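# Carry the tube rack next door and set it on the desk

## Task

Bring the tube rack from the counter in the adjoining room to the desk and leave it there standing upright, with each tube seated all the way down in its hole. The rack and its tubes must never touch the floor, or the task fails. The connecting door swings shut by itself; a magnetic catch on the wall can keep it open. The robot must not tip over or finish leaning, or the task fails. Anything that stays put only because the robot holds it does not count. At the end, release everything and back away.

## Robot and tools

ROBOT. A Hello Robot Stretch 4, a single-arm mobile manipulator: an omni-wheel base, a lift riding up a mast, one telescoping arm that reaches forward, a three-joint wrist (yaw, pitch, roll) and a two-finger gripper. It stands about 1.6 m tall; the base rim lies within 0.23 m of the base origin. Loose objects may occasionally get a brief shove from outside.

FRAMES. Base frame: origin on the floor below the base centre, x ahead, y to the left, z up. hand_pose, a point between the open fingertips, is reported in this frame and may be slightly wrong. The odometry frame is where the base frame was at the start. Odometry heading is positive to the left, from -3.142 to 3.142, and counts wheel slip as motion.

execute_actions(actions, cameras). actions is a list holding one action or nothing (empty = just report state and pictures). An action contains "base", "joints" or both, plus optional "pace" and "contact_limits"; alternatively it is only {"end_of_arm": "enable_torque"}, which re-powers wrist or gripper motors that cut out. All motions in one action begin together.
- base: exactly one relative move from the base's current place: {"translate_m": d} straight ahead (+) or back, -2 to 2 m; {"strafe_m": d} sideways, left +, -2 to 2 m; {"rotate_rad": d} turn in place, left/counter-clockwise +, -3.2 to 3.2. These are offsets, not poses, measured from the base position in the latest reported state.
- joints: absolute targets by name, each a single number. lift_m 0 to 1.2 m; arm_m 0 to 0.55 m (extension forward); wrist_yaw_rad -1.134 to 4.276 (0 straight ahead, + to the left, 3.14 tucked back, above 3.4 the arm may block it); wrist_pitch_rad -1.117 to 4.259 (0 level, 1.57 pointing down); wrist_roll_rad -1.117 to 4.259 (0 fingers level side by side, + turns clockwise seen from behind); gripper_m -0.038 to 0.141 m, the fingertip gap (negative squeezes the tips together). Done tolerances: lift and arm ±0.004, yaw and roll ±0.02, pitch ±0.05, gripper ±0.004. Out-of-range joint targets are clipped and reported; any other bad value or unknown key rejects the whole call and nothing moves. One action lasts at most 15 s.
- pace: "slow", "default", "fast", "max"; base up to 0.1/0.3/0.4/0.6 m/s and 1/2/3/4 rad/s. With the lift above 0.2 the base is slowed further, down to 0.3 m/s and 1 rad/s at full height.
- contact_limits: only {"arm_m": v}, v from 0 (gentlest) to 0.75 (firmest), default 0.5; the arm halts when it pushes that hard.
- cameras: list of "head_camera", "head_left_camera", "head_right_camera", "wrist_camera" or "all"; omitted/null = all, [] = none. The pictures line gives the image order.
A joint or base left out of an action may still be driving toward its previous target without its status showing it. If a result reports a stop, later execute_actions, wait and finished_scene calls in that same reply are skipped.

wait(seconds): 0 to 10 s, commands nothing, returns state and pictures.
zoom_image(camera, region): enlarges [x0, y0, x1, y1] pixels (origin top-left, at most 504x504) of that camera's latest full image.
read_manual(section): only returns licence texts.
finished_scene(scene): ends scene 1 or 2 for good and reports success; the goal must already hold and stay held.

CAMERAS. head_camera (420x560) sits atop the mast looking forward and down; turn the base to look around. head_left_camera and head_right_camera are fisheyes (420x672) aimed more steeply down, also showing base and arm. wrist_camera (616x392) looks along the fingers, fingertips near the bottom. Calibration is given in OpenCV form relative to the base frame and carries small errors, larger for the wrist camera.

RESULT LINES. lidar_m: 12 distances in m, 30-degree sectors, 1st ahead then counter-clockwise (4th left, 7th behind, 10th right); "-" means nothing seen or closer than 0.25 m. It sees from about 0.15 m up, misses glass and thin legs. wrist_depth_mm: 7x7 grid of median depths, 100 to 2000 mm, row by row from top left. turned_by_wheels vs turned_by_imu differing by over ~0.1 rad signals a bump or slip. base_tilt in degrees (forward, right positive) with a fixed bias up to ~1.5. base_status/joint_status: "done", "off_target" (may still push), "contact_stop_at_<key>" (part goes slack, a slack lift may sag under load), "limit_stop_at_<name>", "time_out", "torque_fault" (wrist/gripper motor limp until enable_torque). "limit_stop_at_tilt" means leaning past 6 degrees; lift, arm and wheels go slack. "limit_stop_at_own_body" means self-collision; move away from the body, likely with wrist tilted up and rolled. on_its_own lists uncommanded effects; "held at" is a target, not a position. motor_effort is percent of maximum (peak in brackets), noisy with a fixed offset; unusual rest effort suggests a load or contact; wheel positive means turning right.

GRIPPING. Command a gap smaller than the object; going lower squeezes harder and pulls it toward the wrist. Neither the gripper reading nor "done" proves a hold; a firm squeeze shows in gripper effort. Tips stuck on a surface: raise the lift. Unfold at start with lift_m 0.4 and wrist_yaw_rad 0 together.

AVOID. Driving or turning with over 1 kg held and arm_m above 0.2, especially fast; strong pushes or pulls with the gripper high; letting the rack or tubes drop or hit the floor; slams and hard impacts; more than about 2 kg in a level gripper (torque fault). Shorter robot motion time is better.

Each tool is called after "Call:" in YAML: its name, and indented under it one key for each argument.

## Session

Call:
execute_actions:
  actions: []

Scene clock: 0.00 s.
base_odometry: x=+0.000 y=+0.000 heading=+0.000 (m, m, rad; odometry frame)
turned_by_wheels: +0.000 (rad since the last result)
turned_by_imu: +0.000 (rad since the last result)
base_tilt: forward=+0.1 right=+0.1 (deg)
lidar_m: 0.65 0.97 0.94 1.00 1.40 3.11 1.05 0.72 0.71 0.74 0.66 0.62
base_status: not commanded
joint_positions: lift_m=+0.277 arm_m=+0.000 wrist_yaw_rad=+3.105 wrist_pitch_rad=-0.002 wrist_roll_rad=-0.005 gripper_m=+0.057
joint_status: not commanded
motor_effort: lift_m=+19 arm_m=+0 wrist_yaw_rad=-2 wrist_pitch_rad=-5 wrist_roll_rad=+0 gripper_m=-1 wheel_0=+0 wheel_1=+0 wheel_2=+0 (%)
hand_pose: x=-0.1145 y=+0.0979 z=+0.4553 quat_wxyz=(+0.018, +0.001, -0.002, +1.000) (m; base frame)
wrist_depth_mm: - 139 - - - - - / - 133 - - - - - / 107 140 243 - - - - / 136 148 - - - - - / 1576 1756 - - - - - / 1430 1499 198 1708 198 1708 1661 / 1078 1008 1160 124 1118 1118 1160
pictures: head_camera, head_left_camera, head_right_camera, wrist_camera
Images, in order (width x height): head_camera 420x560, head_left_camera 420x672, head_right_camera 420x672, wrist_camera 616x392.

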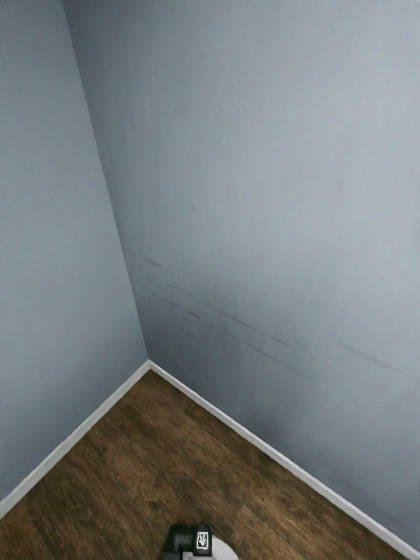

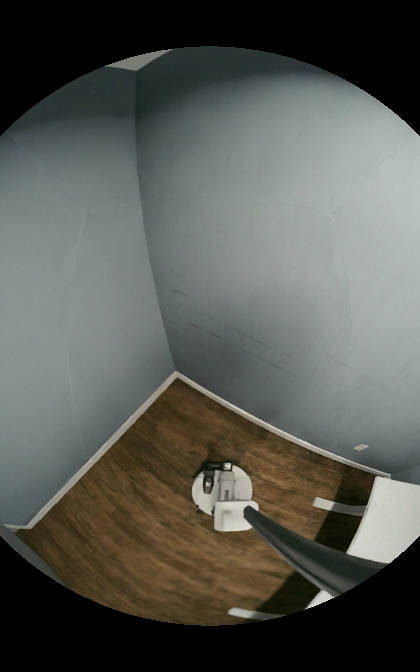

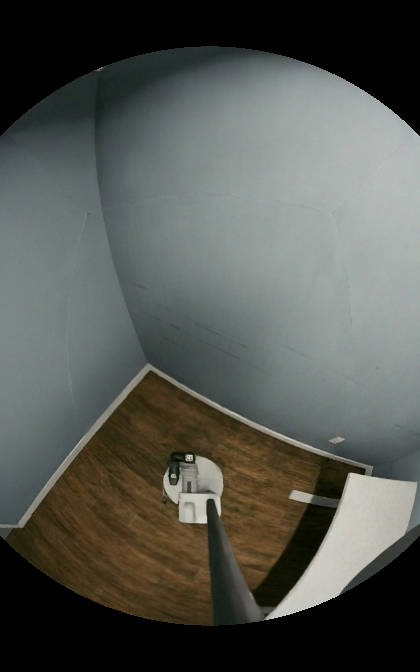

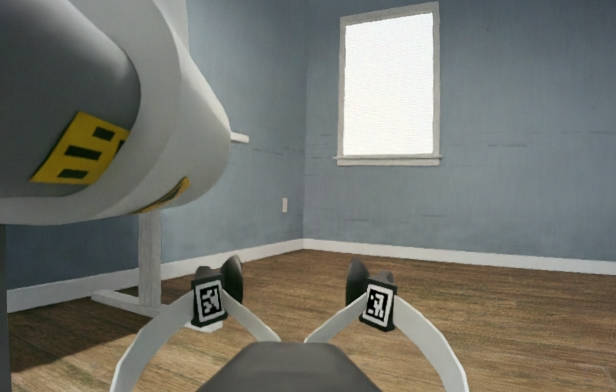

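Call:
execute_actions:
  actions:
    - {"base":{"rotate_rad":2.0}}
  cameras: ["head_camera","head_left_camera"]

Scene clock: 4.13 s.
base_odometry: x=+0.000 y=+0.000 heading=+1.999 (m, m, rad; odometry frame)
turned_by_wheels: +1.999 (rad since the last result)
turned_by_imu: +2.009 (rad since the last result)
base_tilt: forward=+0.0 right=+0.2 (deg)
lidar_m: 1.29 3.09 1.15 0.76 0.71 0.74 0.69 0.63 0.65 0.86 0.94 0.97
base_status: done
joint_positions: lift_m=+0.277 arm_m=+0.000 wrist_yaw_rad=+3.105 wrist_pitch_rad=-0.002 wrist_roll_rad=-0.005 gripper_m=+0.057
joint_status: not commanded
motor_effort: lift_m=+19(19) arm_m=+0(0) wrist_yaw_rad=+0(1) wrist_pitch_rad=-6(6) wrist_roll_rad=+0(0) gripper_m=-7(4) wheel_0=-4(9) wheel_1=-3(9) wheel_2=-3(12) (%)
hand_pose: x=-0.1145 y=+0.0979 z=+0.4553 quat_wxyz=(+0.018, +0.001, -0.002, +1.000) (m; base frame)
wrist_depth_mm: - 139 842 1008 1205 1464 1308 / - 133 854 976 1205 1366 723 / 107 139 244 991 1205 1397 946 / 136 149 854 976 1205 1464 946 / 661 741 842 1008 1229 1430 960 / 654 732 197 976 198 1430 1118 / 654 715 831 124 1118 1118 976
pictures: head_camera, head_left_camera
Images, in order (width x height): head_camera 420x560, head_left_camera 420x672.

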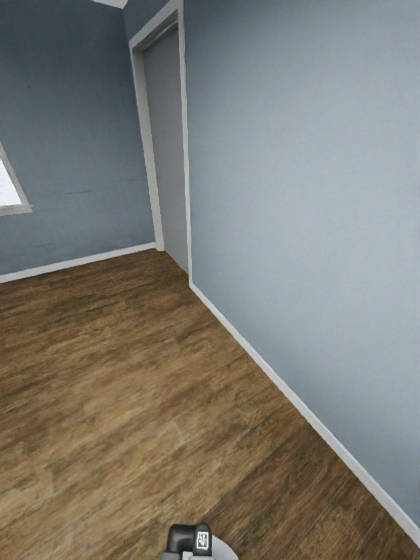

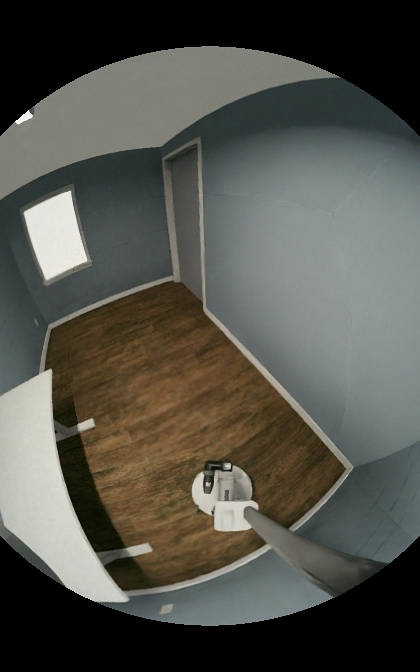

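Call:
execute_actions:
  actions:
    - {"base":{"rotate_rad":0.57}}
  cameras: []

Call:
execute_actions:
  actions:
    - {"base":{"translate_m":2.0},"pace":"fast"}
  cameras: []

Call:
execute_actions:
  actions:
    - {"base":{"rotate_rad":-1.57}}
  cameras: ["head_camera","head_left_camera"]

Scene clock: 17.70 s.
base_odometry: x=+0.000 y=+0.000 heading=+2.568 (m, m, rad; odometry frame)
turned_by_wheels: +0.569 (rad since the last result)
turned_by_imu: +0.570 (rad since the last result)
base_tilt: forward=+0.1 right=+0.1 (deg)
lidar_m: 3.08 1.10 0.77 0.72 0.74 0.68 0.61 0.67 0.88 0.94 0.97 1.33
base_status: done
joint_positions: lift_m=+0.277 arm_m=+0.000 wrist_yaw_rad=+3.105 wrist_pitch_rad=-0.002 wrist_roll_rad=-0.005 gripper_m=+0.057
joint_status: not commanded
motor_effort: lift_m=+19(19) arm_m=+0(0) wrist_yaw_rad=+0(0) wrist_pitch_rad=-6(6) wrist_roll_rad=+0(0) gripper_m=-2(5) wheel_0=-6(11) wheel_1=-5(12) wheel_2=-5(11) (%)
hand_pose: x=-0.1145 y=+0.0979 z=+0.4553 quat_wxyz=(+0.018, +0.001, -0.002, +1.000) (m; base frame)
wrist_depth_mm: - 139 750 768 788 788 820 / - 133 750 768 778 809 820 / 107 139 244 768 778 798 820 / 136 150 750 768 778 798 809 / 715 741 750 768 788 831 820 / 715 732 198 768 198 809 820 / 723 732 750 124 778 798 831
pictures: none
No camera images: the call's "cameras" was empty. Leave "cameras" out to get every camera's image.

Scene clock: 24.00 s.
base_odometry: x=-1.680 y=+1.085 heading=+2.569 (m, m, rad; odometry frame)
turned_by_wheels: +0.001 (rad since the last result)
turned_by_imu: +0.000 (rad since the last result)
base_tilt: forward=+0.1 right=+0.2 (deg)
lidar_m: 1.09 1.15 1.52 1.58 1.26 1.17 2.62 1.35 0.94 0.91 1.03 1.14
base_status: done
joint_positions: lift_m=+0.277 arm_m=+0.000 wrist_yaw_rad=+3.105 wrist_pitch_rad=-0.002 wrist_roll_rad=-0.005 gripper_m=+0.057
joint_status: not commanded
motor_effort: lift_m=+19(19) arm_m=+0(0) wrist_yaw_rad=-1(0) wrist_pitch_rad=-6(6) wrist_roll_rad=+0(0) gripper_m=-4(1) wheel_0=+4(12) wheel_1=+4(10) wheel_2=+1(18) (%)
hand_pose: x=-0.1145 y=+0.0979 z=+0.4553 quat_wxyz=(+0.018, +0.001, -0.002, +1.000) (m; base frame)
wrist_depth_mm: - 139 - - - - 1863 / - 133 - - - - 1863 / 107 139 243 - - 1921 1336 / 136 149 - - - - 1808 / 1708 - - - - - 1863 / 1464 1537 197 1661 198 1708 1708 / 1098 1025 1160 124 1138 1098 1118
pictures: none
No camera images: the call's "cameras" was empty. Leave "cameras" out to get every camera's image.

Scene clock: 26.07 s.
base_odometry: x=-1.680 y=+1.085 heading=+1.000 (m, m, rad; odometry frame)
turned_by_wheels: -1.569 (rad since the last result)
turned_by_imu: -1.578 (rad since the last result)
base_tilt: forward=+0.1 right=+0.2 (deg)
lidar_m: 0.91 1.02 1.16 1.10 1.15 1.53 1.57 1.23 1.15 2.63 1.32 0.93
base_status: done
joint_positions: lift_m=+0.277 arm_m=+0.000 wrist_yaw_rad=+3.105 wrist_pitch_rad=-0.002 wrist_roll_rad=-0.005 gripper_m=+0.057
joint_status: not commanded
motor_effort: lift_m=+19(19) arm_m=+0(0) wrist_yaw_rad=-1(1) wrist_pitch_rad=-6(6) wrist_roll_rad=-1(1) gripper_m=-1(1) wheel_0=+6(9) wheel_1=+6(11) wheel_2=+5(11) (%)
hand_pose: x=-0.1145 y=+0.0979 z=+0.4553 quat_wxyz=(+0.018, +0.001, -0.002, +1.000) (m; base frame)
wrist_depth_mm: - 139 1661 1661 1708 1756 1336 / - 133 1618 1661 1708 1708 1308 / 107 139 244 1708 1661 1756 1308 / 137 149 1661 1661 1756 1756 1336 / 1576 1618 1661 1708 1708 1756 1308 / 1499 1537 198 1661 198 1618 1308 / 1078 1025 1160 124 1138 1098 1182
pictures: head_camera, head_left_camera
Images, in order (width x height): head_camera 420x560, head_left_camera 420x672.

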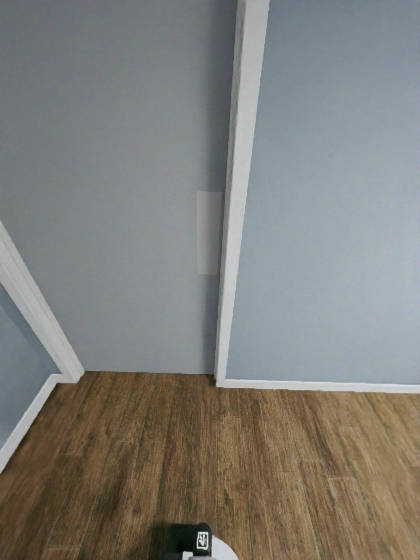

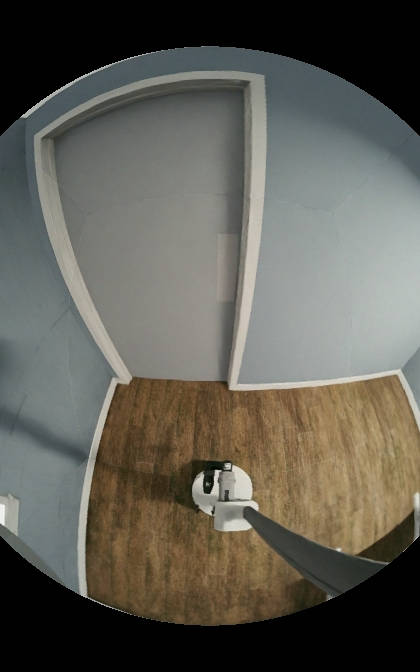

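Call:
execute_actions:
  actions:
    - {"base":{"strafe_m":0.3}}
  cameras: []

Call:
execute_actions:
  actions:
    - {"base":{"translate_m":0.7}}
  cameras: ["head_left_camera"]

Call:
execute_actions:
  actions:
    - {"base":{"translate_m":0.5},"pace":"slow"}
  cameras: ["head_camera","head_left_camera"]

Scene clock: 39.90 s.
base_odometry: x=-1.933 y=+1.247 heading=+1.000 (m, m, rad; odometry frame)
turned_by_wheels: +0.000 (rad since the last result)
turned_by_imu: -0.001 (rad since the last result)
base_tilt: forward=+0.2 right=+0.2 (deg)
lidar_m: 0.99 1.03 0.85 0.79 0.82 1.07 1.59 1.64 1.39 2.94 1.32 0.95
base_status: done
joint_positions: lift_m=+0.277 arm_m=+0.000 wrist_yaw_rad=+3.105 wrist_pitch_rad=-0.002 wrist_roll_rad=-0.005 gripper_m=+0.057
joint_status: not commanded
motor_effort: lift_m=+19(19) arm_m=+0(0) wrist_yaw_rad=-1(0) wrist_pitch_rad=-6(7) wrist_roll_rad=+0(0) gripper_m=-2(4) wheel_0=-4(12) wheel_1=+5(12) wheel_2=+0(3) (%)
hand_pose: x=-0.1145 y=+0.0979 z=+0.4553 quat_wxyz=(+0.018, +0.001, -0.002, +1.000) (m; base frame)
wrist_depth_mm: - 139 1661 1661 1756 1281 946 / - 133 1661 1708 1708 1308 917 / 107 139 243 1661 1708 1336 960 / 136 149 1661 1708 1708 1336 960 / 1618 1576 1661 1708 1708 1281 946 / 1464 1576 198 1708 198 1281 946 / 1078 1042 1138 124 1138 1098 917
pictures: none
No camera images: the call's "cameras" was empty. Leave "cameras" out to get every camera's image.

Scene clock: 43.70 s.
base_odometry: x=-1.555 y=+1.836 heading=+1.001 (m, m, rad; odometry frame)
turned_by_wheels: +0.001 (rad since the last result)
turned_by_imu: +0.000 (rad since the last result)
base_tilt: forward=+0.0 right=+0.2 (deg)
lidar_m: 0.28 0.29 0.44 0.80 0.86 1.17 2.29 1.88 2.12 0.92 0.40 0.30
base_status: done
joint_positions: lift_m=+0.277 arm_m=+0.000 wrist_yaw_rad=+3.105 wrist_pitch_rad=-0.002 wrist_roll_rad=-0.005 gripper_m=+0.057
joint_status: not commanded
motor_effort: lift_m=+19(19) arm_m=+0(0) wrist_yaw_rad=-1(0) wrist_pitch_rad=-6(6) wrist_roll_rad=+0(0) gripper_m=-4(2) wheel_0=+5(13) wheel_1=+5(10) wheel_2=-2(13) (%)
hand_pose: x=-0.1145 y=+0.0979 z=+0.4553 quat_wxyz=(+0.018, +0.001, -0.002, +1.000) (m; base frame)
wrist_depth_mm: - 138 - - - 1308 960 / - 133 - - - 1308 946 / 107 139 245 - - 1308 991 / 136 148 - - - 1336 991 / - - - - - 1336 976 / 1499 1537 197 1661 198 1281 946 / 1078 1042 1138 124 1098 1078 917
pictures: head_left_camera
Images, in order (width x height): head_left_camera 420x672.

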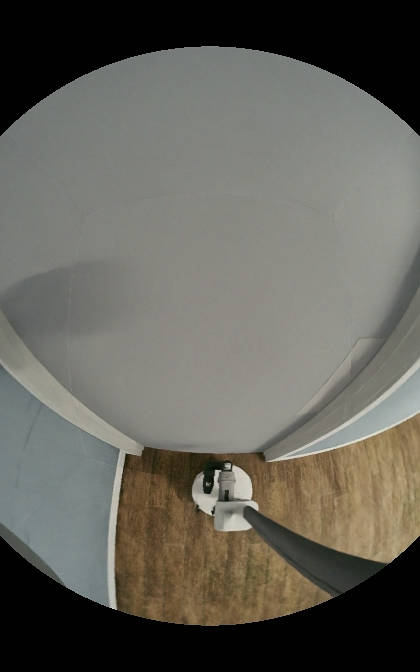

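Scene clock: 49.97 s.
base_odometry: x=-1.286 y=+2.256 heading=+1.001 (m, m, rad; odometry frame)
turned_by_wheels: +0.001 (rad since the last result)
turned_by_imu: +0.006 (rad since the last result)
base_tilt: forward=+0.0 right=+0.1 (deg)
lidar_m: 0.25 - 0.25 0.28 0.66 1.20 2.77 2.31 0.34 0.58 2.40 0.33
base_status: done
joint_positions: lift_m=+0.277 arm_m=+0.000 wrist_yaw_rad=+3.116 wrist_pitch_rad=-0.001 wrist_roll_rad=-0.005 gripper_m=+0.057
joint_status: not commanded
on_its_own: wrist_yaw_rad is at rest, and its effort (-30) is outside its rest range (-13 to +13)
motor_effort: lift_m=+19(19) arm_m=+0(0) wrist_yaw_rad=-30(52) wrist_pitch_rad=-7(8) wrist_roll_rad=+0(1) gripper_m=-2(4) wheel_0=+9(22) wheel_1=+14(20) wheel_2=-14(21) (%)
hand_pose: x=-0.1155 y=+0.0949 z=+0.4552 quat_wxyz=(+0.013, +0.001, -0.002, +1.000) (m; base frame)
wrist_depth_mm: - 138 - - - 1366 991 / - 129 - - - 1397 991 / 106 138 226 - - 1366 991 / 134 143 - - - 1336 1008 / - - - - - 1366 976 / 1499 1537 196 1661 198 1366 960 / 1098 1025 1160 124 1118 1098 946
pictures: head_camera, head_left_camera
Images, in order (width x height): head_camera 420x560, head_left_camera 420x672.

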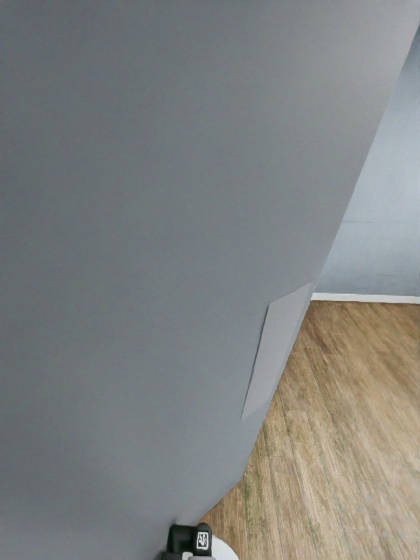

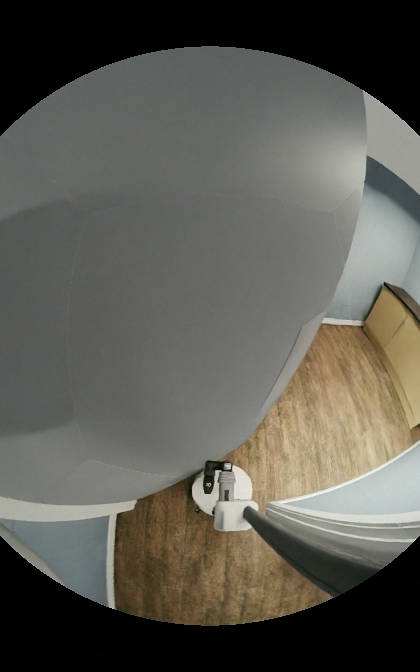

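Call:
execute_actions:
  actions:
    - {"base":{"rotate_rad":-1.57},"pace":"slow"}
  cameras: []

Call:
execute_actions:
  actions:
    - {"base":{"strafe_m":0.6},"pace":"slow"}

Scene clock: 61.20 s.
base_odometry: x=-1.285 y=+2.255 heading=-0.566 (m, m, rad; odometry frame)
turned_by_wheels: -1.568 (rad since the last result)
turned_by_imu: -1.577 (rad since the last result)
base_tilt: forward=+0.3 right=+0.0 (deg)
lidar_m: 0.61 2.41 0.32 0.25 - 0.25 0.27 0.66 1.16 2.76 2.30 0.36
base_status: done
joint_positions: lift_m=+0.277 arm_m=+0.000 wrist_yaw_rad=+3.105 wrist_pitch_rad=-0.001 wrist_roll_rad=-0.005 gripper_m=+0.057
joint_status: not commanded
motor_effort: lift_m=+19(19) arm_m=+0(0) wrist_yaw_rad=+0(31) wrist_pitch_rad=-6(7) wrist_roll_rad=-1(0) gripper_m=-3(3) wheel_0=-3(12) wheel_1=+17(19) wheel_2=+12(13) (%)
hand_pose: x=-0.1145 y=+0.0978 z=+0.4553 quat_wxyz=(+0.018, +0.001, -0.002, +1.000) (m; base frame)
wrist_depth_mm: - 139 445 332 255 207 - / - 133 397 332 257 207 182 / 107 139 244 330 256 207 183 / 136 149 413 329 255 207 182 / 891 741 459 327 245 206 181 / 904 741 197 325 198 204 181 / 904 661 488 124 252 195 -
pictures: none
No camera images: the call's "cameras" was empty. Leave "cameras" out to get every camera's image.

Scene clock: 68.33 s.
base_odometry: x=-0.963 y=+2.761 heading=-0.566 (m, m, rad; odometry frame)
turned_by_wheels: +0.000 (rad since the last result)
turned_by_imu: -0.005 (rad since the last result)
base_tilt: forward=+0.2 right=+0.1 (deg)
lidar_m: 2.31 1.92 1.42 1.33 1.19 0.25 0.25 0.28 0.74 3.24 0.82 1.06
base_status: done
joint_positions: lift_m=+0.277 arm_m=+0.000 wrist_yaw_rad=+3.105 wrist_pitch_rad=-0.001 wrist_roll_rad=-0.005 gripper_m=+0.057
joint_status: not commanded
motor_effort: lift_m=+19(18) arm_m=+0(0) wrist_yaw_rad=-1(1) wrist_pitch_rad=-7(6) wrist_roll_rad=+0(0) gripper_m=-3(5) wheel_0=-9(16) wheel_1=+8(20) wheel_2=+2(9) (%)
hand_pose: x=-0.1145 y=+0.0978 z=+0.4553 quat_wxyz=(+0.018, +0.001, -0.002, +1.000) (m; base frame)
wrist_depth_mm: - 139 322 294 960 960 976 / - 133 312 294 931 960 976 / 107 139 244 293 946 960 991 / 136 149 317 294 960 960 991 / 415 366 325 294 946 991 1008 / 418 366 198 293 198 960 976 / 415 355 330 124 946 976 960
pictures: head_camera, head_left_camera, head_right_camera, wrist_camera
camera_calibration (this result's frames):
wrist_camera: T_world_to_cam=[[0.0471341, 0.99873, 0.0177838, -0.0984647], [0.0117103, 0.0172499, -0.999783, 0.507949], [-0.99882, 0.0473321, -0.0108824, 0.114928], [0, 0, 0, 1]] pos_world=[0.113485, 0.0841378, 0.51084]
Images, in order (width x height): head_camera 420x560, head_left_camera 420x672, head_right_camera 420x672, wrist_camera 616x392.

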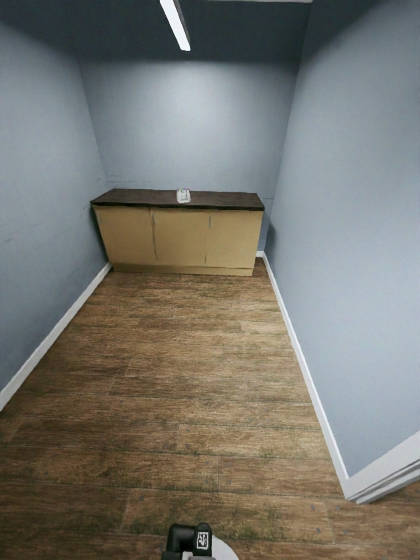

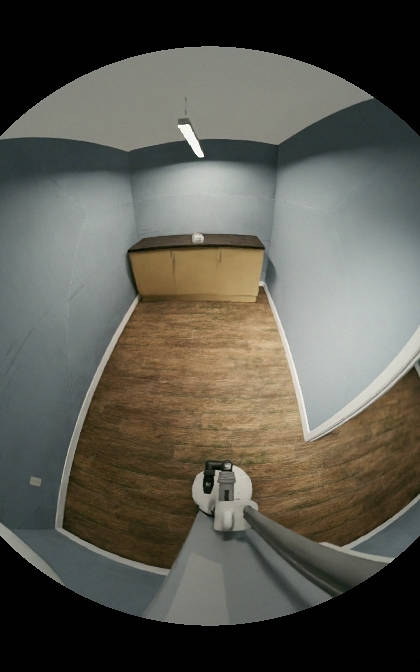

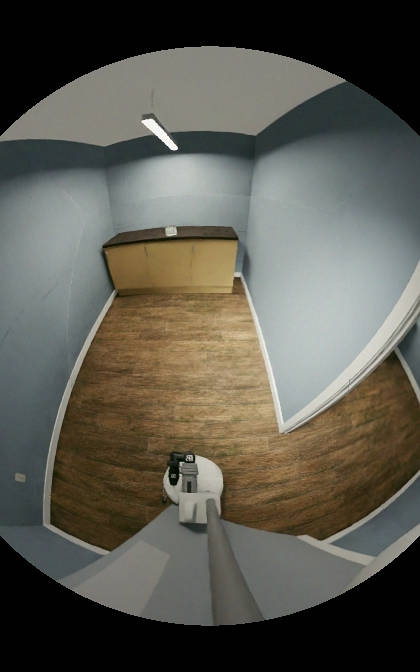

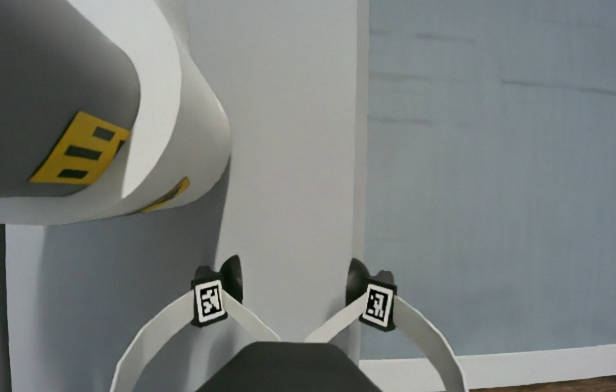

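Call:
execute_actions:
  actions:
    - {"base":{"translate_m":-0.38},"pace":"slow"}
  cameras: ["wrist_camera","head_right_camera"]

Scene clock: 77.30 s.
base_odometry: x=-1.283 y=+2.965 heading=-0.567 (m, m, rad; odometry frame)
turned_by_wheels: -0.001 (rad since the last result)
turned_by_imu: -0.004 (rad since the last result)
base_tilt: forward=+0.2 right=+0.2 (deg)
lidar_m: 2.66 1.95 1.44 1.38 0.28 0.25 - 0.25 0.29 1.76 1.03 1.05
base_status: done
joint_positions: lift_m=+0.277 arm_m=+0.000 wrist_yaw_rad=+3.105 wrist_pitch_rad=-0.001 wrist_roll_rad=-0.005 gripper_m=+0.057
joint_status: not commanded
motor_effort: lift_m=+19(19) arm_m=+0(0) wrist_yaw_rad=-2(1) wrist_pitch_rad=-6(7) wrist_roll_rad=-1(0) gripper_m=-6(0) wheel_0=-7(15) wheel_1=-11(14) wheel_2=+10(16) (%)
hand_pose: x=-0.1145 y=+0.0978 z=+0.4553 quat_wxyz=(+0.018, +0.001, -0.002, +1.000) (m; base frame)
wrist_depth_mm: - 139 322 324 324 329 585 / - 133 322 324 327 329 591 / 107 139 244 325 327 329 591 / 137 149 324 327 327 330 591 / 319 320 324 327 329 329 597 / 319 320 198 327 198 591 597 / 320 322 320 124 329 585 597
pictures: head_right_camera, wrist_camera
camera_calibration (this result's frames):
wrist_camera: T_world_to_cam=[[0.0471344, 0.99873, 0.0177838, -0.0984647], [0.0117103, 0.0172498, -0.999783, 0.507949], [-0.99882, 0.0473324, -0.0108823, 0.114928], [0, 0, 0, 1]] pos_world=[0.113485, 0.0841378, 0.51084]
Images, in order (width x height): head_right_camera 420x672, wrist_camera 616x392.

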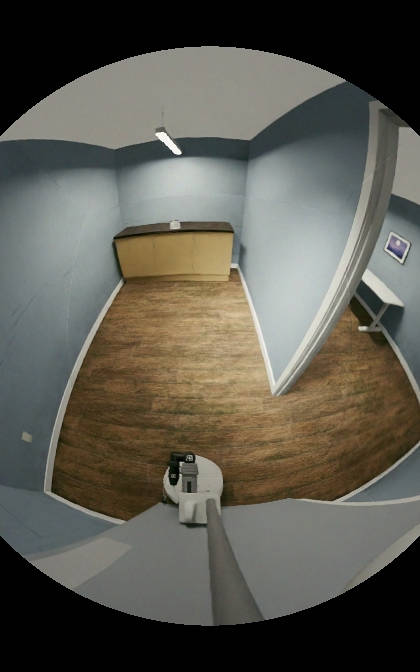

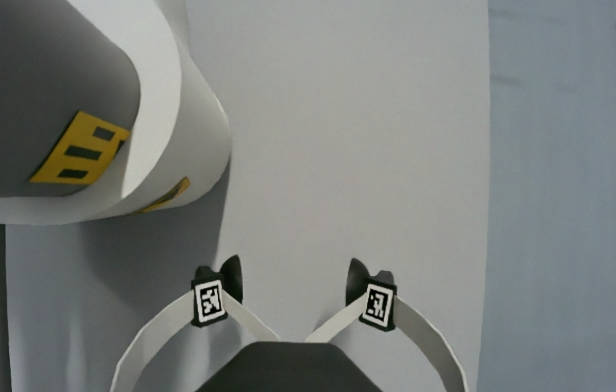

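About 90°, wall 0.26 m behind the door face. Push a bit more.

Call:
execute_actions:
  actions:
    - {"base":{"translate_m":-0.12},"pace":"slow"}
  cameras: ["wrist_camera"]

Scene clock: 81.87 s.
base_odometry: x=-1.368 y=+3.023 heading=-0.561 (m, m, rad; odometry frame)
turned_by_wheels: +0.006 (rad since the last result)
turned_by_imu: +0.035 (rad since the last result)
base_tilt: forward=+0.2 right=+0.1 (deg)
lidar_m: 2.76 1.88 1.42 1.30 0.28 0.25 - 0.25 0.27 0.75 1.09 1.09
base_status: translate_m contact_stop (by the wheels' count: -0.102 of -0.120)
joint_positions: lift_m=+0.277 arm_m=+0.000 wrist_yaw_rad=+3.105 wrist_pitch_rad=-0.002 wrist_roll_rad=-0.005 gripper_m=+0.057
joint_status: not commanded
on_its_own: the wheels are slack since a contact_stop
motor_effort: lift_m=+19(18) arm_m=+0(0) wrist_yaw_rad=+0(3) wrist_pitch_rad=-6(7) wrist_roll_rad=+0(1) gripper_m=-2(3) wheel_0=+0(26) wheel_1=-1(36) wheel_2=+0(34) (%)
hand_pose: x=-0.1145 y=+0.0978 z=+0.4553 quat_wxyz=(+0.018, +0.001, -0.002, +1.000) (m; base frame)
wrist_depth_mm: - 138 322 330 340 345 488 / - 133 324 330 338 347 488 / 107 139 244 332 338 347 492 / 137 149 324 330 340 349 496 / 310 315 324 332 340 492 488 / 310 317 198 332 198 488 496 / 310 315 324 124 342 492 500
pictures: wrist_camera
camera_calibration (this result's frames):
wrist_camera: T_world_to_cam=[[0.0472057, 0.998727, 0.0177831, -0.0984765], [0.0116379, 0.0172518, -0.999783, 0.507962], [-0.998817, 0.0474024, -0.0108087, 0.114894], [0, 0, 0, 1]] pos_world=[0.113495, 0.0841416, 0.510845]
Images, in order (width x height): wrist_camera 616x392.

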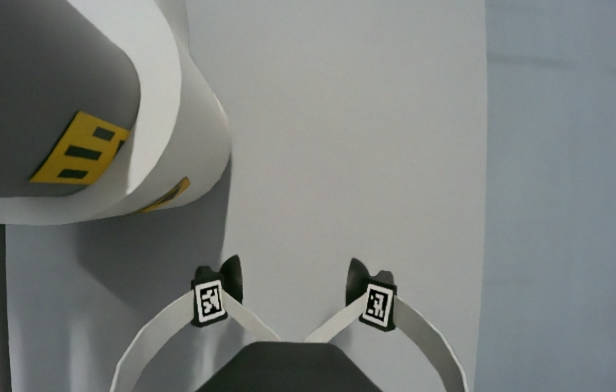

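Call:
execute_actions:
  actions:
    - {"base":{"translate_m":0.4}}
  cameras: ["wrist_camera","head_camera"]

Scene clock: 86.87 s.
base_odometry: x=-1.030 y=+2.810 heading=-0.560 (m, m, rad; odometry frame)
turned_by_wheels: +0.001 (rad since the last result)
turned_by_imu: -0.001 (rad since the last result)
base_tilt: forward=+0.2 right=+0.1 (deg)
lidar_m: 2.35 1.88 1.40 1.34 1.06 0.64 0.57 0.62 0.84 3.37 0.87 1.13
base_status: done
joint_positions: lift_m=+0.277 arm_m=+0.000 wrist_yaw_rad=+3.105 wrist_pitch_rad=-0.002 wrist_roll_rad=-0.005 gripper_m=+0.057
joint_status: not commanded
motor_effort: lift_m=+19(19) arm_m=+0(0) wrist_yaw_rad=-1(1) wrist_pitch_rad=-6(6) wrist_roll_rad=-1(1) gripper_m=-5(2) wheel_0=+6(7) wheel_1=+5(11) wheel_2=-3(12) (%)
hand_pose: x=-0.1145 y=+0.0978 z=+0.4553 quat_wxyz=(+0.018, +0.001, -0.002, +1.000) (m; base frame)
wrist_depth_mm: - 139 715 723 878 891 891 / - 133 715 732 878 891 891 / 107 139 244 723 891 878 891 / 136 149 707 732 891 878 904 / 676 699 715 723 878 891 891 / 676 683 197 732 198 904 904 / 683 691 699 124 866 891 904
pictures: head_camera, wrist_camera
camera_calibration (this result's frames):
wrist_camera: T_world_to_cam=[[0.0472059, 0.998727, 0.017783, -0.0984765], [0.011638, 0.0172517, -0.999783, 0.507962], [-0.998817, 0.0474026, -0.0108088, 0.114894], [0, 0, 0, 1]] pos_world=[0.113495, 0.0841417, 0.510845]
Images, in order (width x height): head_camera 420x560, wrist_camera 616x392.

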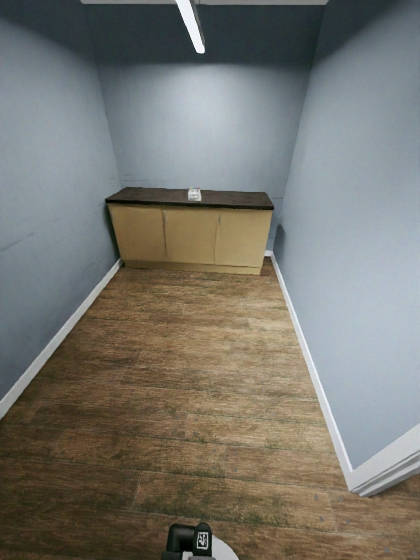

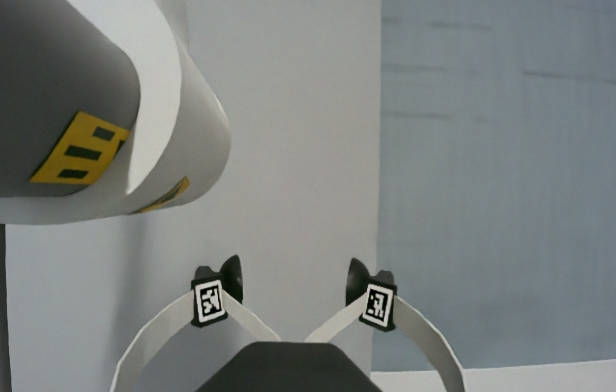

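Call:
execute_actions:
  actions:
    - {"base":{"rotate_rad":-0.03}}
  cameras: []

Call:
execute_actions:
  actions:
    - {"base":{"translate_m":1.55},"joints":{"lift_m":1.0,"wrist_yaw_rad":0,"wrist_pitch_rad":0.3},"pace":"fast"}

Scene clock: 92.73 s.
base_odometry: x=-1.030 y=+2.810 heading=-0.589 (m, m, rad; odometry frame)
turned_by_wheels: -0.029 (rad since the last result)
turned_by_imu: -0.030 (rad since the last result)
base_tilt: forward=+0.1 right=+0.1 (deg)
lidar_m: 2.36 1.91 1.40 1.35 1.05 0.63 0.59 0.59 0.83 3.09 0.85 1.08
base_status: done
joint_positions: lift_m=+0.277 arm_m=+0.000 wrist_yaw_rad=+3.105 wrist_pitch_rad=-0.002 wrist_roll_rad=-0.005 gripper_m=+0.057
joint_status: not commanded
motor_effort: lift_m=+19(19) arm_m=+0(0) wrist_yaw_rad=+0(1) wrist_pitch_rad=-6(6) wrist_roll_rad=+1(0) gripper_m=+0(0) wheel_0=+5(10) wheel_1=+6(9) wheel_2=+4(8) (%)
hand_pose: x=-0.1145 y=+0.0978 z=+0.4553 quat_wxyz=(+0.018, +0.001, -0.002, +1.000) (m; base frame)
wrist_depth_mm: - 139 707 723 891 891 904 / - 133 715 723 904 904 917 / 107 139 244 732 878 917 917 / 136 149 715 741 904 904 917 / 676 691 707 732 891 917 904 / 676 691 197 732 198 904 917 / 668 691 707 124 891 917 904
pictures: none
No camera images: the call's "cameras" was empty. Leave "cameras" out to get every camera's image.

Scene clock: 97.90 s.
base_odometry: x=+0.259 y=+1.949 heading=-0.589 (m, m, rad; odometry frame)
turned_by_wheels: +0.000 (rad since the last result)
turned_by_imu: +0.000 (rad since the last result)
base_tilt: forward=+0.2 right=+0.1 (deg)
lidar_m: 0.81 0.84 1.18 1.32 1.38 1.97 2.14 1.09 0.79 0.76 0.80 0.87
base_status: done
joint_positions: lift_m=+1.000 arm_m=+0.000 wrist_yaw_rad=+0.000 wrist_pitch_rad=+0.302 wrist_roll_rad=-0.005 gripper_m=+0.057
joint_status: all done
motor_effort: lift_m=+23(21) arm_m=+0(0) wrist_yaw_rad=-2(7) wrist_pitch_rad=-6(3) wrist_roll_rad=+0(0) gripper_m=-3(3) wheel_0=+4(10) wheel_1=+4(11) wheel_2=-3(18) (%)
hand_pose: x=+0.4460 y=-0.0874 z=+1.0921 quat_wxyz=(+0.989, -0.002, +0.150, +0.000) (m; base frame)
wrist_depth_mm: 1078 1098 1098 1098 1118 1098 976 / 1138 1138 1138 1138 1138 1138 976 / 1182 1182 1182 1205 1205 1205 991 / 759 788 917 960 976 1229 976 / 661 668 661 676 683 683 960 / 707 699 197 691 197 707 946 / 741 723 723 124 741 741 946
pictures: head_camera, head_left_camera, head_right_camera, wrist_camera
camera_calibration (this result's frames):
wrist_camera: T_world_to_cam=[[-0.0049709, -0.999783, 0.0202261, -0.105311], [-0.309376, -0.0176964, -0.950775, 1.22788], [0.950927, -0.0109837, -0.309221, 0.141593], [0, 0, 0, 1]] pos_world=[0.244709, -0.082004, 1.21335]
Images, in order (width x height): head_camera 420x560, head_left_camera 420x672, head_right_camera 420x672, wrist_camera 616x392.

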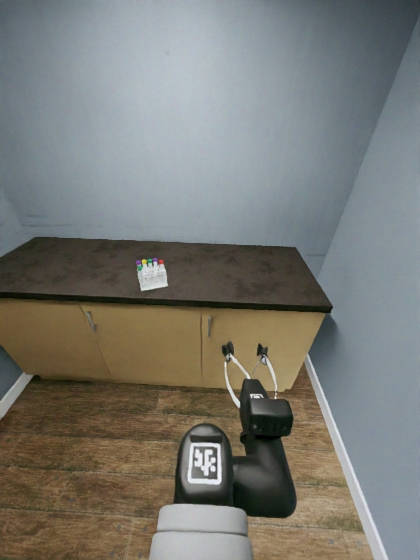

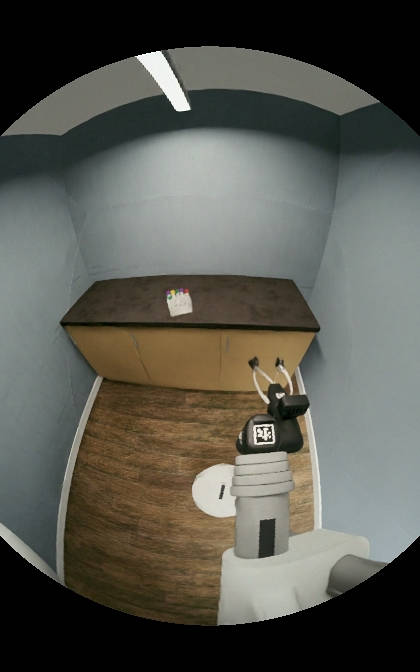

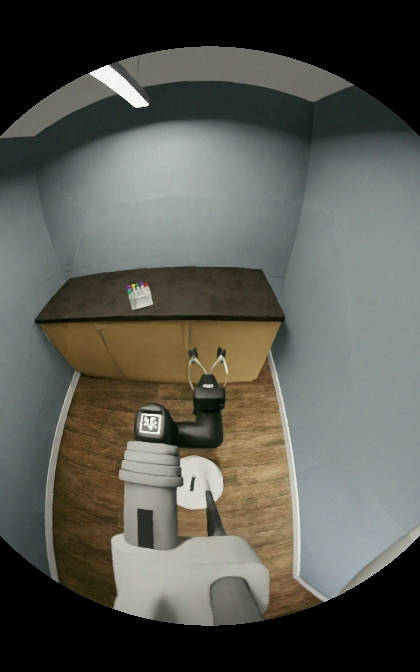

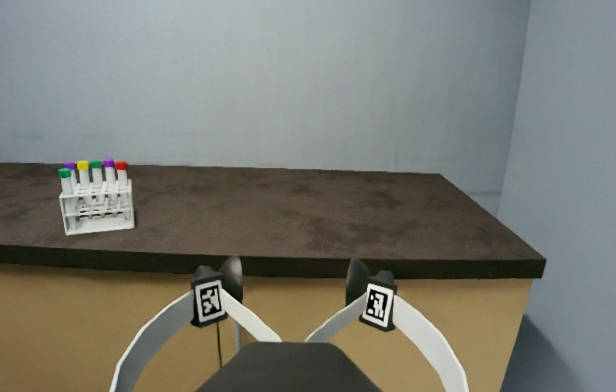

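Call:
execute_actions:
  actions:
    - {"base":{"strafe_m":0.37},"joints":{"arm_m":0.2,"wrist_pitch_rad":0.45,"gripper_m":0.14}}
  cameras: ["wrist_camera","head_camera"]

Call:
zoom_image:
  camera: "wrist_camera"
  region: [200, 60, 420, 260]

Scene clock: 106.60 s.
base_odometry: x=+0.464 y=+2.257 heading=-0.589 (m, m, rad; odometry frame)
turned_by_wheels: +0.000 (rad since the last result)
turned_by_imu: -0.001 (rad since the last result)
base_tilt: forward=+0.1 right=+0.2 (deg)
lidar_m: 0.81 0.87 0.99 0.94 1.00 1.41 2.17 1.60 1.18 1.13 1.15 0.84
base_status: done
joint_positions: lift_m=+1.000 arm_m=+0.198 wrist_yaw_rad=+0.000 wrist_pitch_rad=+0.452 wrist_roll_rad=-0.005 gripper_m=+0.140
joint_status: all done
motor_effort: lift_m=+22(23) arm_m=+9(9) wrist_yaw_rad=-1(1) wrist_pitch_rad=-5(6) wrist_roll_rad=+0(0) gripper_m=+4(3) wheel_0=-3(14) wheel_1=+3(12) wheel_2=+0(4) (%)
hand_pose: x=+0.6289 y=-0.0874 z=+1.0520 quat_wxyz=(+0.975, -0.002, +0.224, +0.001) (m; base frame)
wrist_depth_mm: 904 917 917 931 917 931 917 / 960 960 960 960 976 976 960 / 842 842 854 831 917 946 991 / 597 615 585 559 640 654 668 / 480 480 488 492 504 508 508 / 539 521 517 525 488 535 544 / 580 580 580 122 580 591 591
pictures: head_camera, wrist_camera
camera_calibration (this result's frames):
wrist_camera: T_world_to_cam=[[-0.00186033, -0.999783, 0.0207569, -0.106098], [-0.447854, -0.0177259, -0.893931, 1.27361], [0.894105, -0.010959, -0.447723, 0.136752], [0, 0, 0, 1]] pos_world=[0.447924, -0.0820008, 1.20195]
Images, in order (width x height): head_camera 420x560, wrist_camera 616x392.

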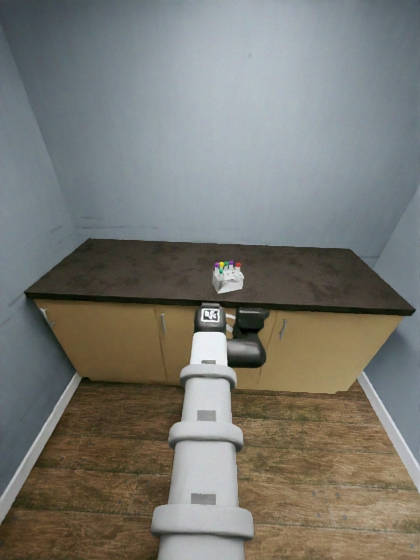

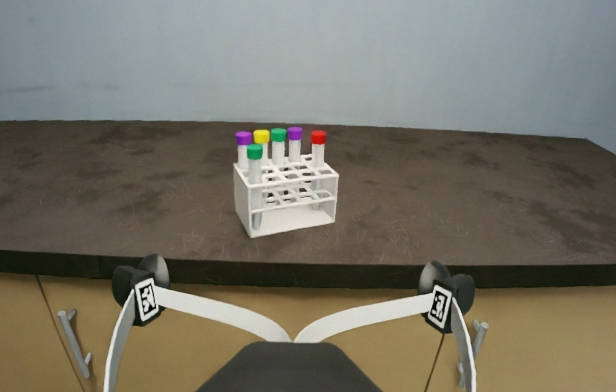

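Region (200, 60, 420, 260) of wrist_camera's 616x392 image, scaled by 2.291; it fills the top 458 rows of this view, and the rest is white.

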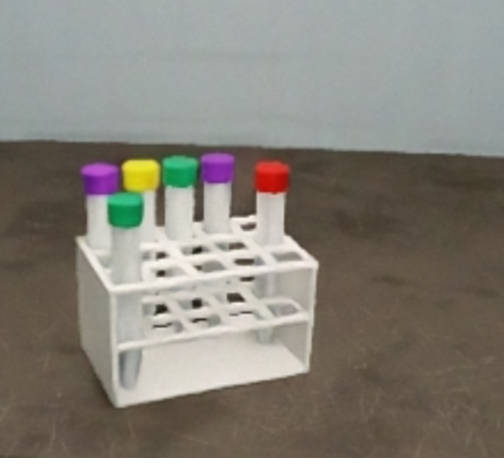

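Call:
execute_actions:
  actions:
    - {"base":{"strafe_m":-0.284},"joints":{"arm_m":0.0,"wrist_pitch_rad":0.0}}
  cameras: []

Call:
execute_actions:
  actions:
    - {"base":{"rotate_rad":0.4},"joints":{"lift_m":0.8}}
  cameras: ["wrist_camera","head_camera"]

Scene clock: 137.23 s.
base_odometry: x=+0.307 y=+2.021 heading=-0.589 (m, m, rad; odometry frame)
turned_by_wheels: +0.000 (rad since the last result)
turned_by_imu: -0.002 (rad since the last result)
base_tilt: forward=+0.2 right=+0.1 (deg)
lidar_m: 0.80 0.83 1.20 1.20 1.30 1.82 2.15 1.21 0.90 0.84 0.86 0.85
base_status: done
joint_positions: lift_m=+1.000 arm_m=+0.002 wrist_yaw_rad=+0.000 wrist_pitch_rad=+0.002 wrist_roll_rad=-0.005 gripper_m=+0.140
joint_status: all done
motor_effort: lift_m=+22(22) arm_m=-9(9) wrist_yaw_rad=-1(2) wrist_pitch_rad=-7(13) wrist_roll_rad=+0(0) gripper_m=+0(3) wheel_0=+5(12) wheel_1=-4(15) wheel_2=+0(0) (%)
hand_pose: x=+0.4610 y=-0.0875 z=+1.1773 quat_wxyz=(+1.000, -0.002, +0.001, +0.000) (m; base frame)
wrist_depth_mm: 1160 1205 1160 1182 1205 1229 1098 / 1160 1182 1205 1182 1205 1205 1118 / 1182 1160 1205 1182 1229 1229 1078 / 1182 1205 1182 1182 1205 1229 1098 / 1160 1182 1182 1205 1205 1229 1098 / 904 654 842 1025 866 946 1078 / 668 654 715 122 750 691 768
pictures: none
No camera images: the call's "cameras" was empty. Leave "cameras" out to get every camera's image.

Scene clock: 139.13 s.
base_odometry: x=+0.307 y=+2.021 heading=-0.190 (m, m, rad; odometry frame)
turned_by_wheels: +0.399 (rad since the last result)
turned_by_imu: +0.401 (rad since the last result)
base_tilt: forward=+0.1 right=+0.1 (deg)
lidar_m: 0.83 1.08 1.22 1.26 1.62 2.13 1.38 0.92 0.83 0.88 0.88 0.80
base_status: done
joint_positions: lift_m=+0.800 arm_m=+0.002 wrist_yaw_rad=+0.000 wrist_pitch_rad=+0.002 wrist_roll_rad=-0.005 gripper_m=+0.140
joint_status: all done
motor_effort: lift_m=+14(24) arm_m=-9(9) wrist_yaw_rad=+0(0) wrist_pitch_rad=-6(7) wrist_roll_rad=+0(1) gripper_m=+1(0) wheel_0=-5(9) wheel_1=-4(9) wheel_2=-4(10) (%)
hand_pose: x=+0.4610 y=-0.0874 z=+0.9779 quat_wxyz=(+1.000, -0.002, +0.001, +0.000) (m; base frame)
wrist_depth_mm: 1205 1499 1397 1281 1160 1098 1008 / 1205 1499 1397 1281 1182 1098 1008 / 1205 1464 1397 1281 1160 1098 1008 / 1205 1464 1397 1255 1182 1078 1008 / 878 798 732 723 750 788 788 / 891 723 691 621 569 512 504 / 878 788 723 122 597 539 517
pictures: head_camera, wrist_camera
camera_calibration (this result's frames):
wrist_camera: T_world_to_cam=[[-0.0108195, -0.999783, 0.0178252, -0.0979124], [-0.0147484, -0.0176648, -0.999735, 1.03606], [0.999833, -0.0110795, -0.014554, -0.21861], [0, 0, 0, 1]] pos_world=[0.232795, -0.0820114, 1.03435]
Images, in order (width x height): head_camera 420x560, wrist_camera 616x392.

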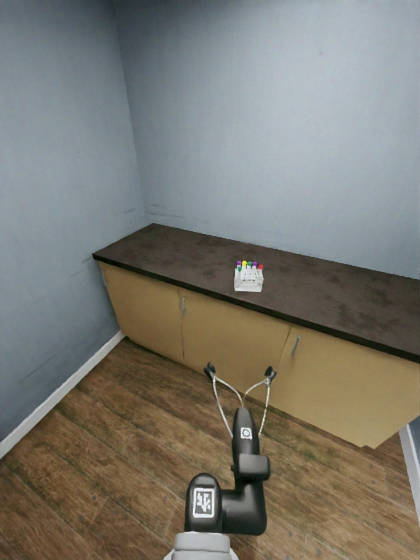

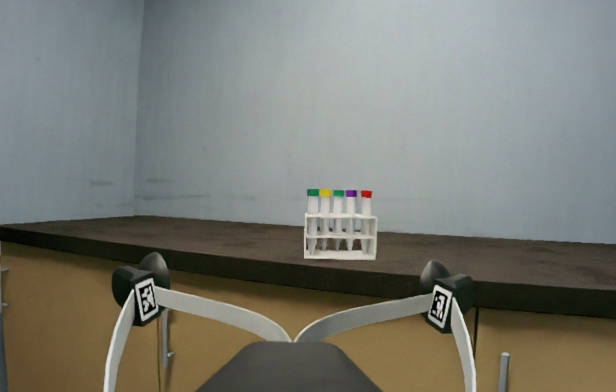

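Call:
execute_actions:
  actions:
    - {"base":{"strafe_m":-0.065},"joints":{"arm_m":0.3,"lift_m":0.79}}
  cameras: ["wrist_camera","head_camera"]

Scene clock: 147.07 s.
base_odometry: x=+0.295 y=+1.957 heading=-0.190 (m, m, rad; odometry frame)
turned_by_wheels: +0.000 (rad since the last result)
turned_by_imu: -0.002 (rad since the last result)
base_tilt: forward=+0.3 right=+0.2 (deg)
lidar_m: 0.82 1.01 1.30 1.33 1.66 2.17 1.31 0.83 0.78 0.81 0.87 0.78
base_status: done
joint_positions: lift_m=+0.790 arm_m=+0.298 wrist_yaw_rad=+0.000 wrist_pitch_rad=+0.002 wrist_roll_rad=-0.005 gripper_m=+0.140
joint_status: all done
motor_effort: lift_m=+14(9) arm_m=+9(8) wrist_yaw_rad=-1(1) wrist_pitch_rad=-6(6) wrist_roll_rad=-1(1) gripper_m=+0(2) wheel_0=+4(10) wheel_1=-5(14) wheel_2=+0(4) (%)
hand_pose: x=+0.7579 y=-0.0874 z=+0.9680 quat_wxyz=(+1.000, -0.002, +0.001, +0.000) (m; base frame)
wrist_depth_mm: 1138 1182 1060 960 878 809 759 / 1138 1160 1042 976 878 809 759 / 1182 1182 1060 960 878 820 778 / 1182 1182 1025 449 878 820 768 / 569 603 627 449 585 715 715 / 436 357 347 357 303 324 355 / 449 397 351 122 281 258 -
pictures: head_camera, wrist_camera
camera_calibration (this result's frames):
wrist_camera: T_world_to_cam=[[-0.010733, -0.999784, 0.017824, -0.0945614], [-0.0146386, -0.017666, -0.999737, 1.03039], [0.999835, -0.0109911, -0.0144459, -0.515697], [0, 0, 0, 1]] pos_world=[0.52968, -0.0820061, 1.02436]
Images, in order (width x height): head_camera 420x560, wrist_camera 616x392.

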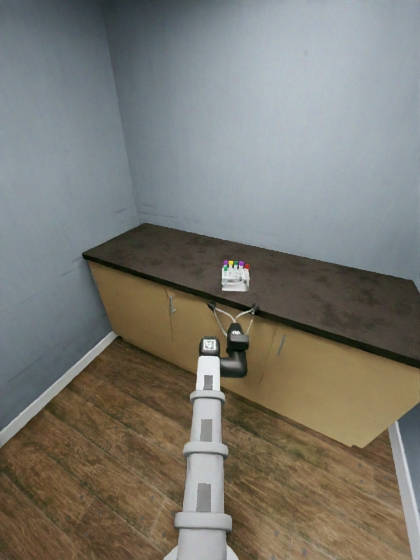

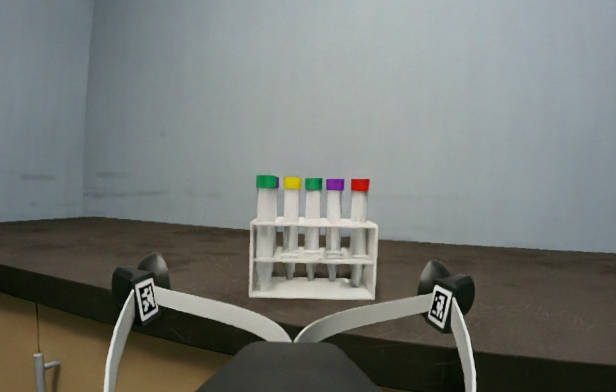

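Call:
execute_actions:
  actions:
    - {"base":{"strafe_m":-0.013},"joints":{"arm_m":0.41,"gripper_m":0.141}}
  cameras: ["wrist_camera","head_camera"]

Scene clock: 158.23 s.
base_odometry: x=+0.292 y=+1.945 heading=-0.190 (m, m, rad; odometry frame)
turned_by_wheels: +0.000 (rad since the last result)
turned_by_imu: -0.002 (rad since the last result)
base_tilt: forward=+0.1 right=+0.1 (deg)
lidar_m: 0.80 1.04 1.30 1.35 1.70 2.18 1.29 0.85 0.76 0.79 0.85 0.78
base_status: done
joint_positions: lift_m=+0.790 arm_m=+0.408 wrist_yaw_rad=+0.000 wrist_pitch_rad=+0.002 wrist_roll_rad=-0.005 gripper_m=+0.141
joint_status: all done
motor_effort: lift_m=+14(14) arm_m=+8(9) wrist_yaw_rad=+0(0) wrist_pitch_rad=-6(6) wrist_roll_rad=+0(1) gripper_m=+6(2) wheel_0=+5(13) wheel_1=-6(13) wheel_2=+0(0) (%)
hand_pose: x=+0.8678 y=-0.0874 z=+0.9680 quat_wxyz=(+1.000, -0.002, +0.001, +0.000) (m; base frame)
wrist_depth_mm: 1118 1025 931 842 778 723 676 / 1118 1060 946 854 788 723 676 / 1118 1042 917 842 778 723 676 / 1118 1060 931 336 768 723 676 / 569 609 473 336 508 707 668 / 312 274 279 317 290 301 357 / 267 242 246 123 257 238 -
pictures: head_camera, wrist_camera
camera_calibration (this result's frames):
wrist_camera: T_world_to_cam=[[-0.0107407, -0.999783, 0.0178241, -0.0933765], [-0.0146417, -0.017666, -0.999737, 1.032], [0.999835, -0.0109989, -0.0144488, -0.62566], [0, 0, 0, 1]] pos_world=[0.639664, -0.0820066, 1.02436]
Images, in order (width x height): head_camera 420x560, wrist_camera 616x392.

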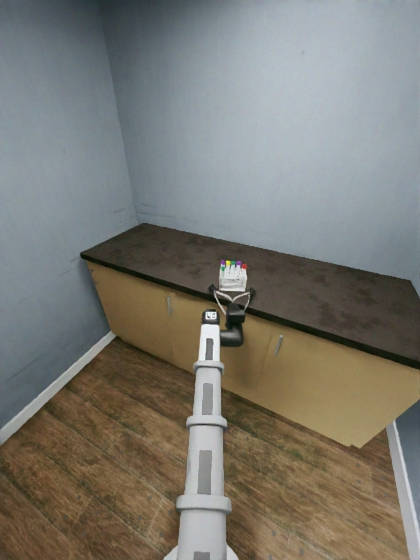

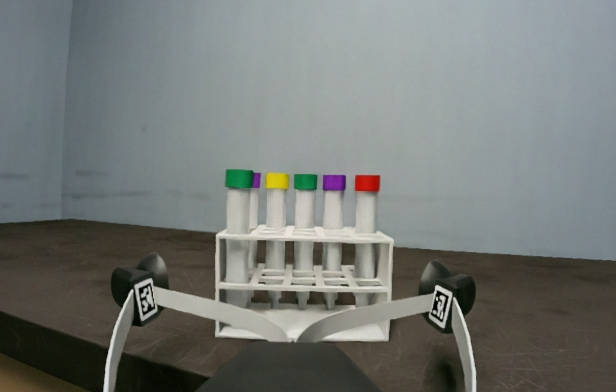

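Call:
execute_actions:
  actions:
    - {"base":{"strafe_m":-0.006},"joints":{"arm_m":0.465},"pace":"slow"}
  cameras: ["wrist_camera"]

Scene clock: 164.77 s.
base_odometry: x=+0.291 y=+1.939 heading=-0.190 (m, m, rad; odometry frame)
turned_by_wheels: +0.000 (rad since the last result)
turned_by_imu: -0.002 (rad since the last result)
base_tilt: forward=+0.1 right=+0.1 (deg)
lidar_m: 0.81 1.01 1.31 1.33 1.71 2.18 1.29 0.80 0.74 0.77 0.86 0.78
base_status: done
joint_positions: lift_m=+0.790 arm_m=+0.463 wrist_yaw_rad=+0.000 wrist_pitch_rad=+0.002 wrist_roll_rad=-0.005 gripper_m=+0.141
joint_status: all done
motor_effort: lift_m=+14(14) arm_m=+9(8) wrist_yaw_rad=+0(1) wrist_pitch_rad=-6(5) wrist_roll_rad=-1(0) gripper_m=-1(1) wheel_0=+6(11) wheel_1=-8(11) wheel_2=+0(2) (%)
hand_pose: x=+0.9228 y=-0.0874 z=+0.9680 quat_wxyz=(+1.000, -0.002, +0.001, +0.000) (m; base frame)
wrist_depth_mm: 1042 976 866 798 723 668 634 / 1060 976 878 788 732 676 627 / 1060 976 866 798 732 676 627 / 1060 976 281 279 707 676 634 / 569 609 249 278 504 654 621 / 314 273 226 279 234 300 357 / 230 226 227 123 240 238 -
pictures: wrist_camera
camera_calibration (this result's frames):
wrist_camera: T_world_to_cam=[[-0.0107666, -0.999783, 0.0178241, -0.0927696], [-0.0146421, -0.0176655, -0.999737, 1.03281], [0.999835, -0.0110248, -0.0144487, -0.680626], [0, 0, 0, 1]] pos_world=[0.694637, -0.0820081, 1.02436]
Images, in order (width x height): wrist_camera 616x392.

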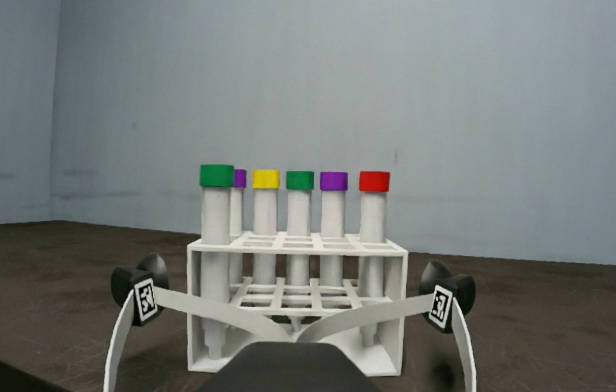

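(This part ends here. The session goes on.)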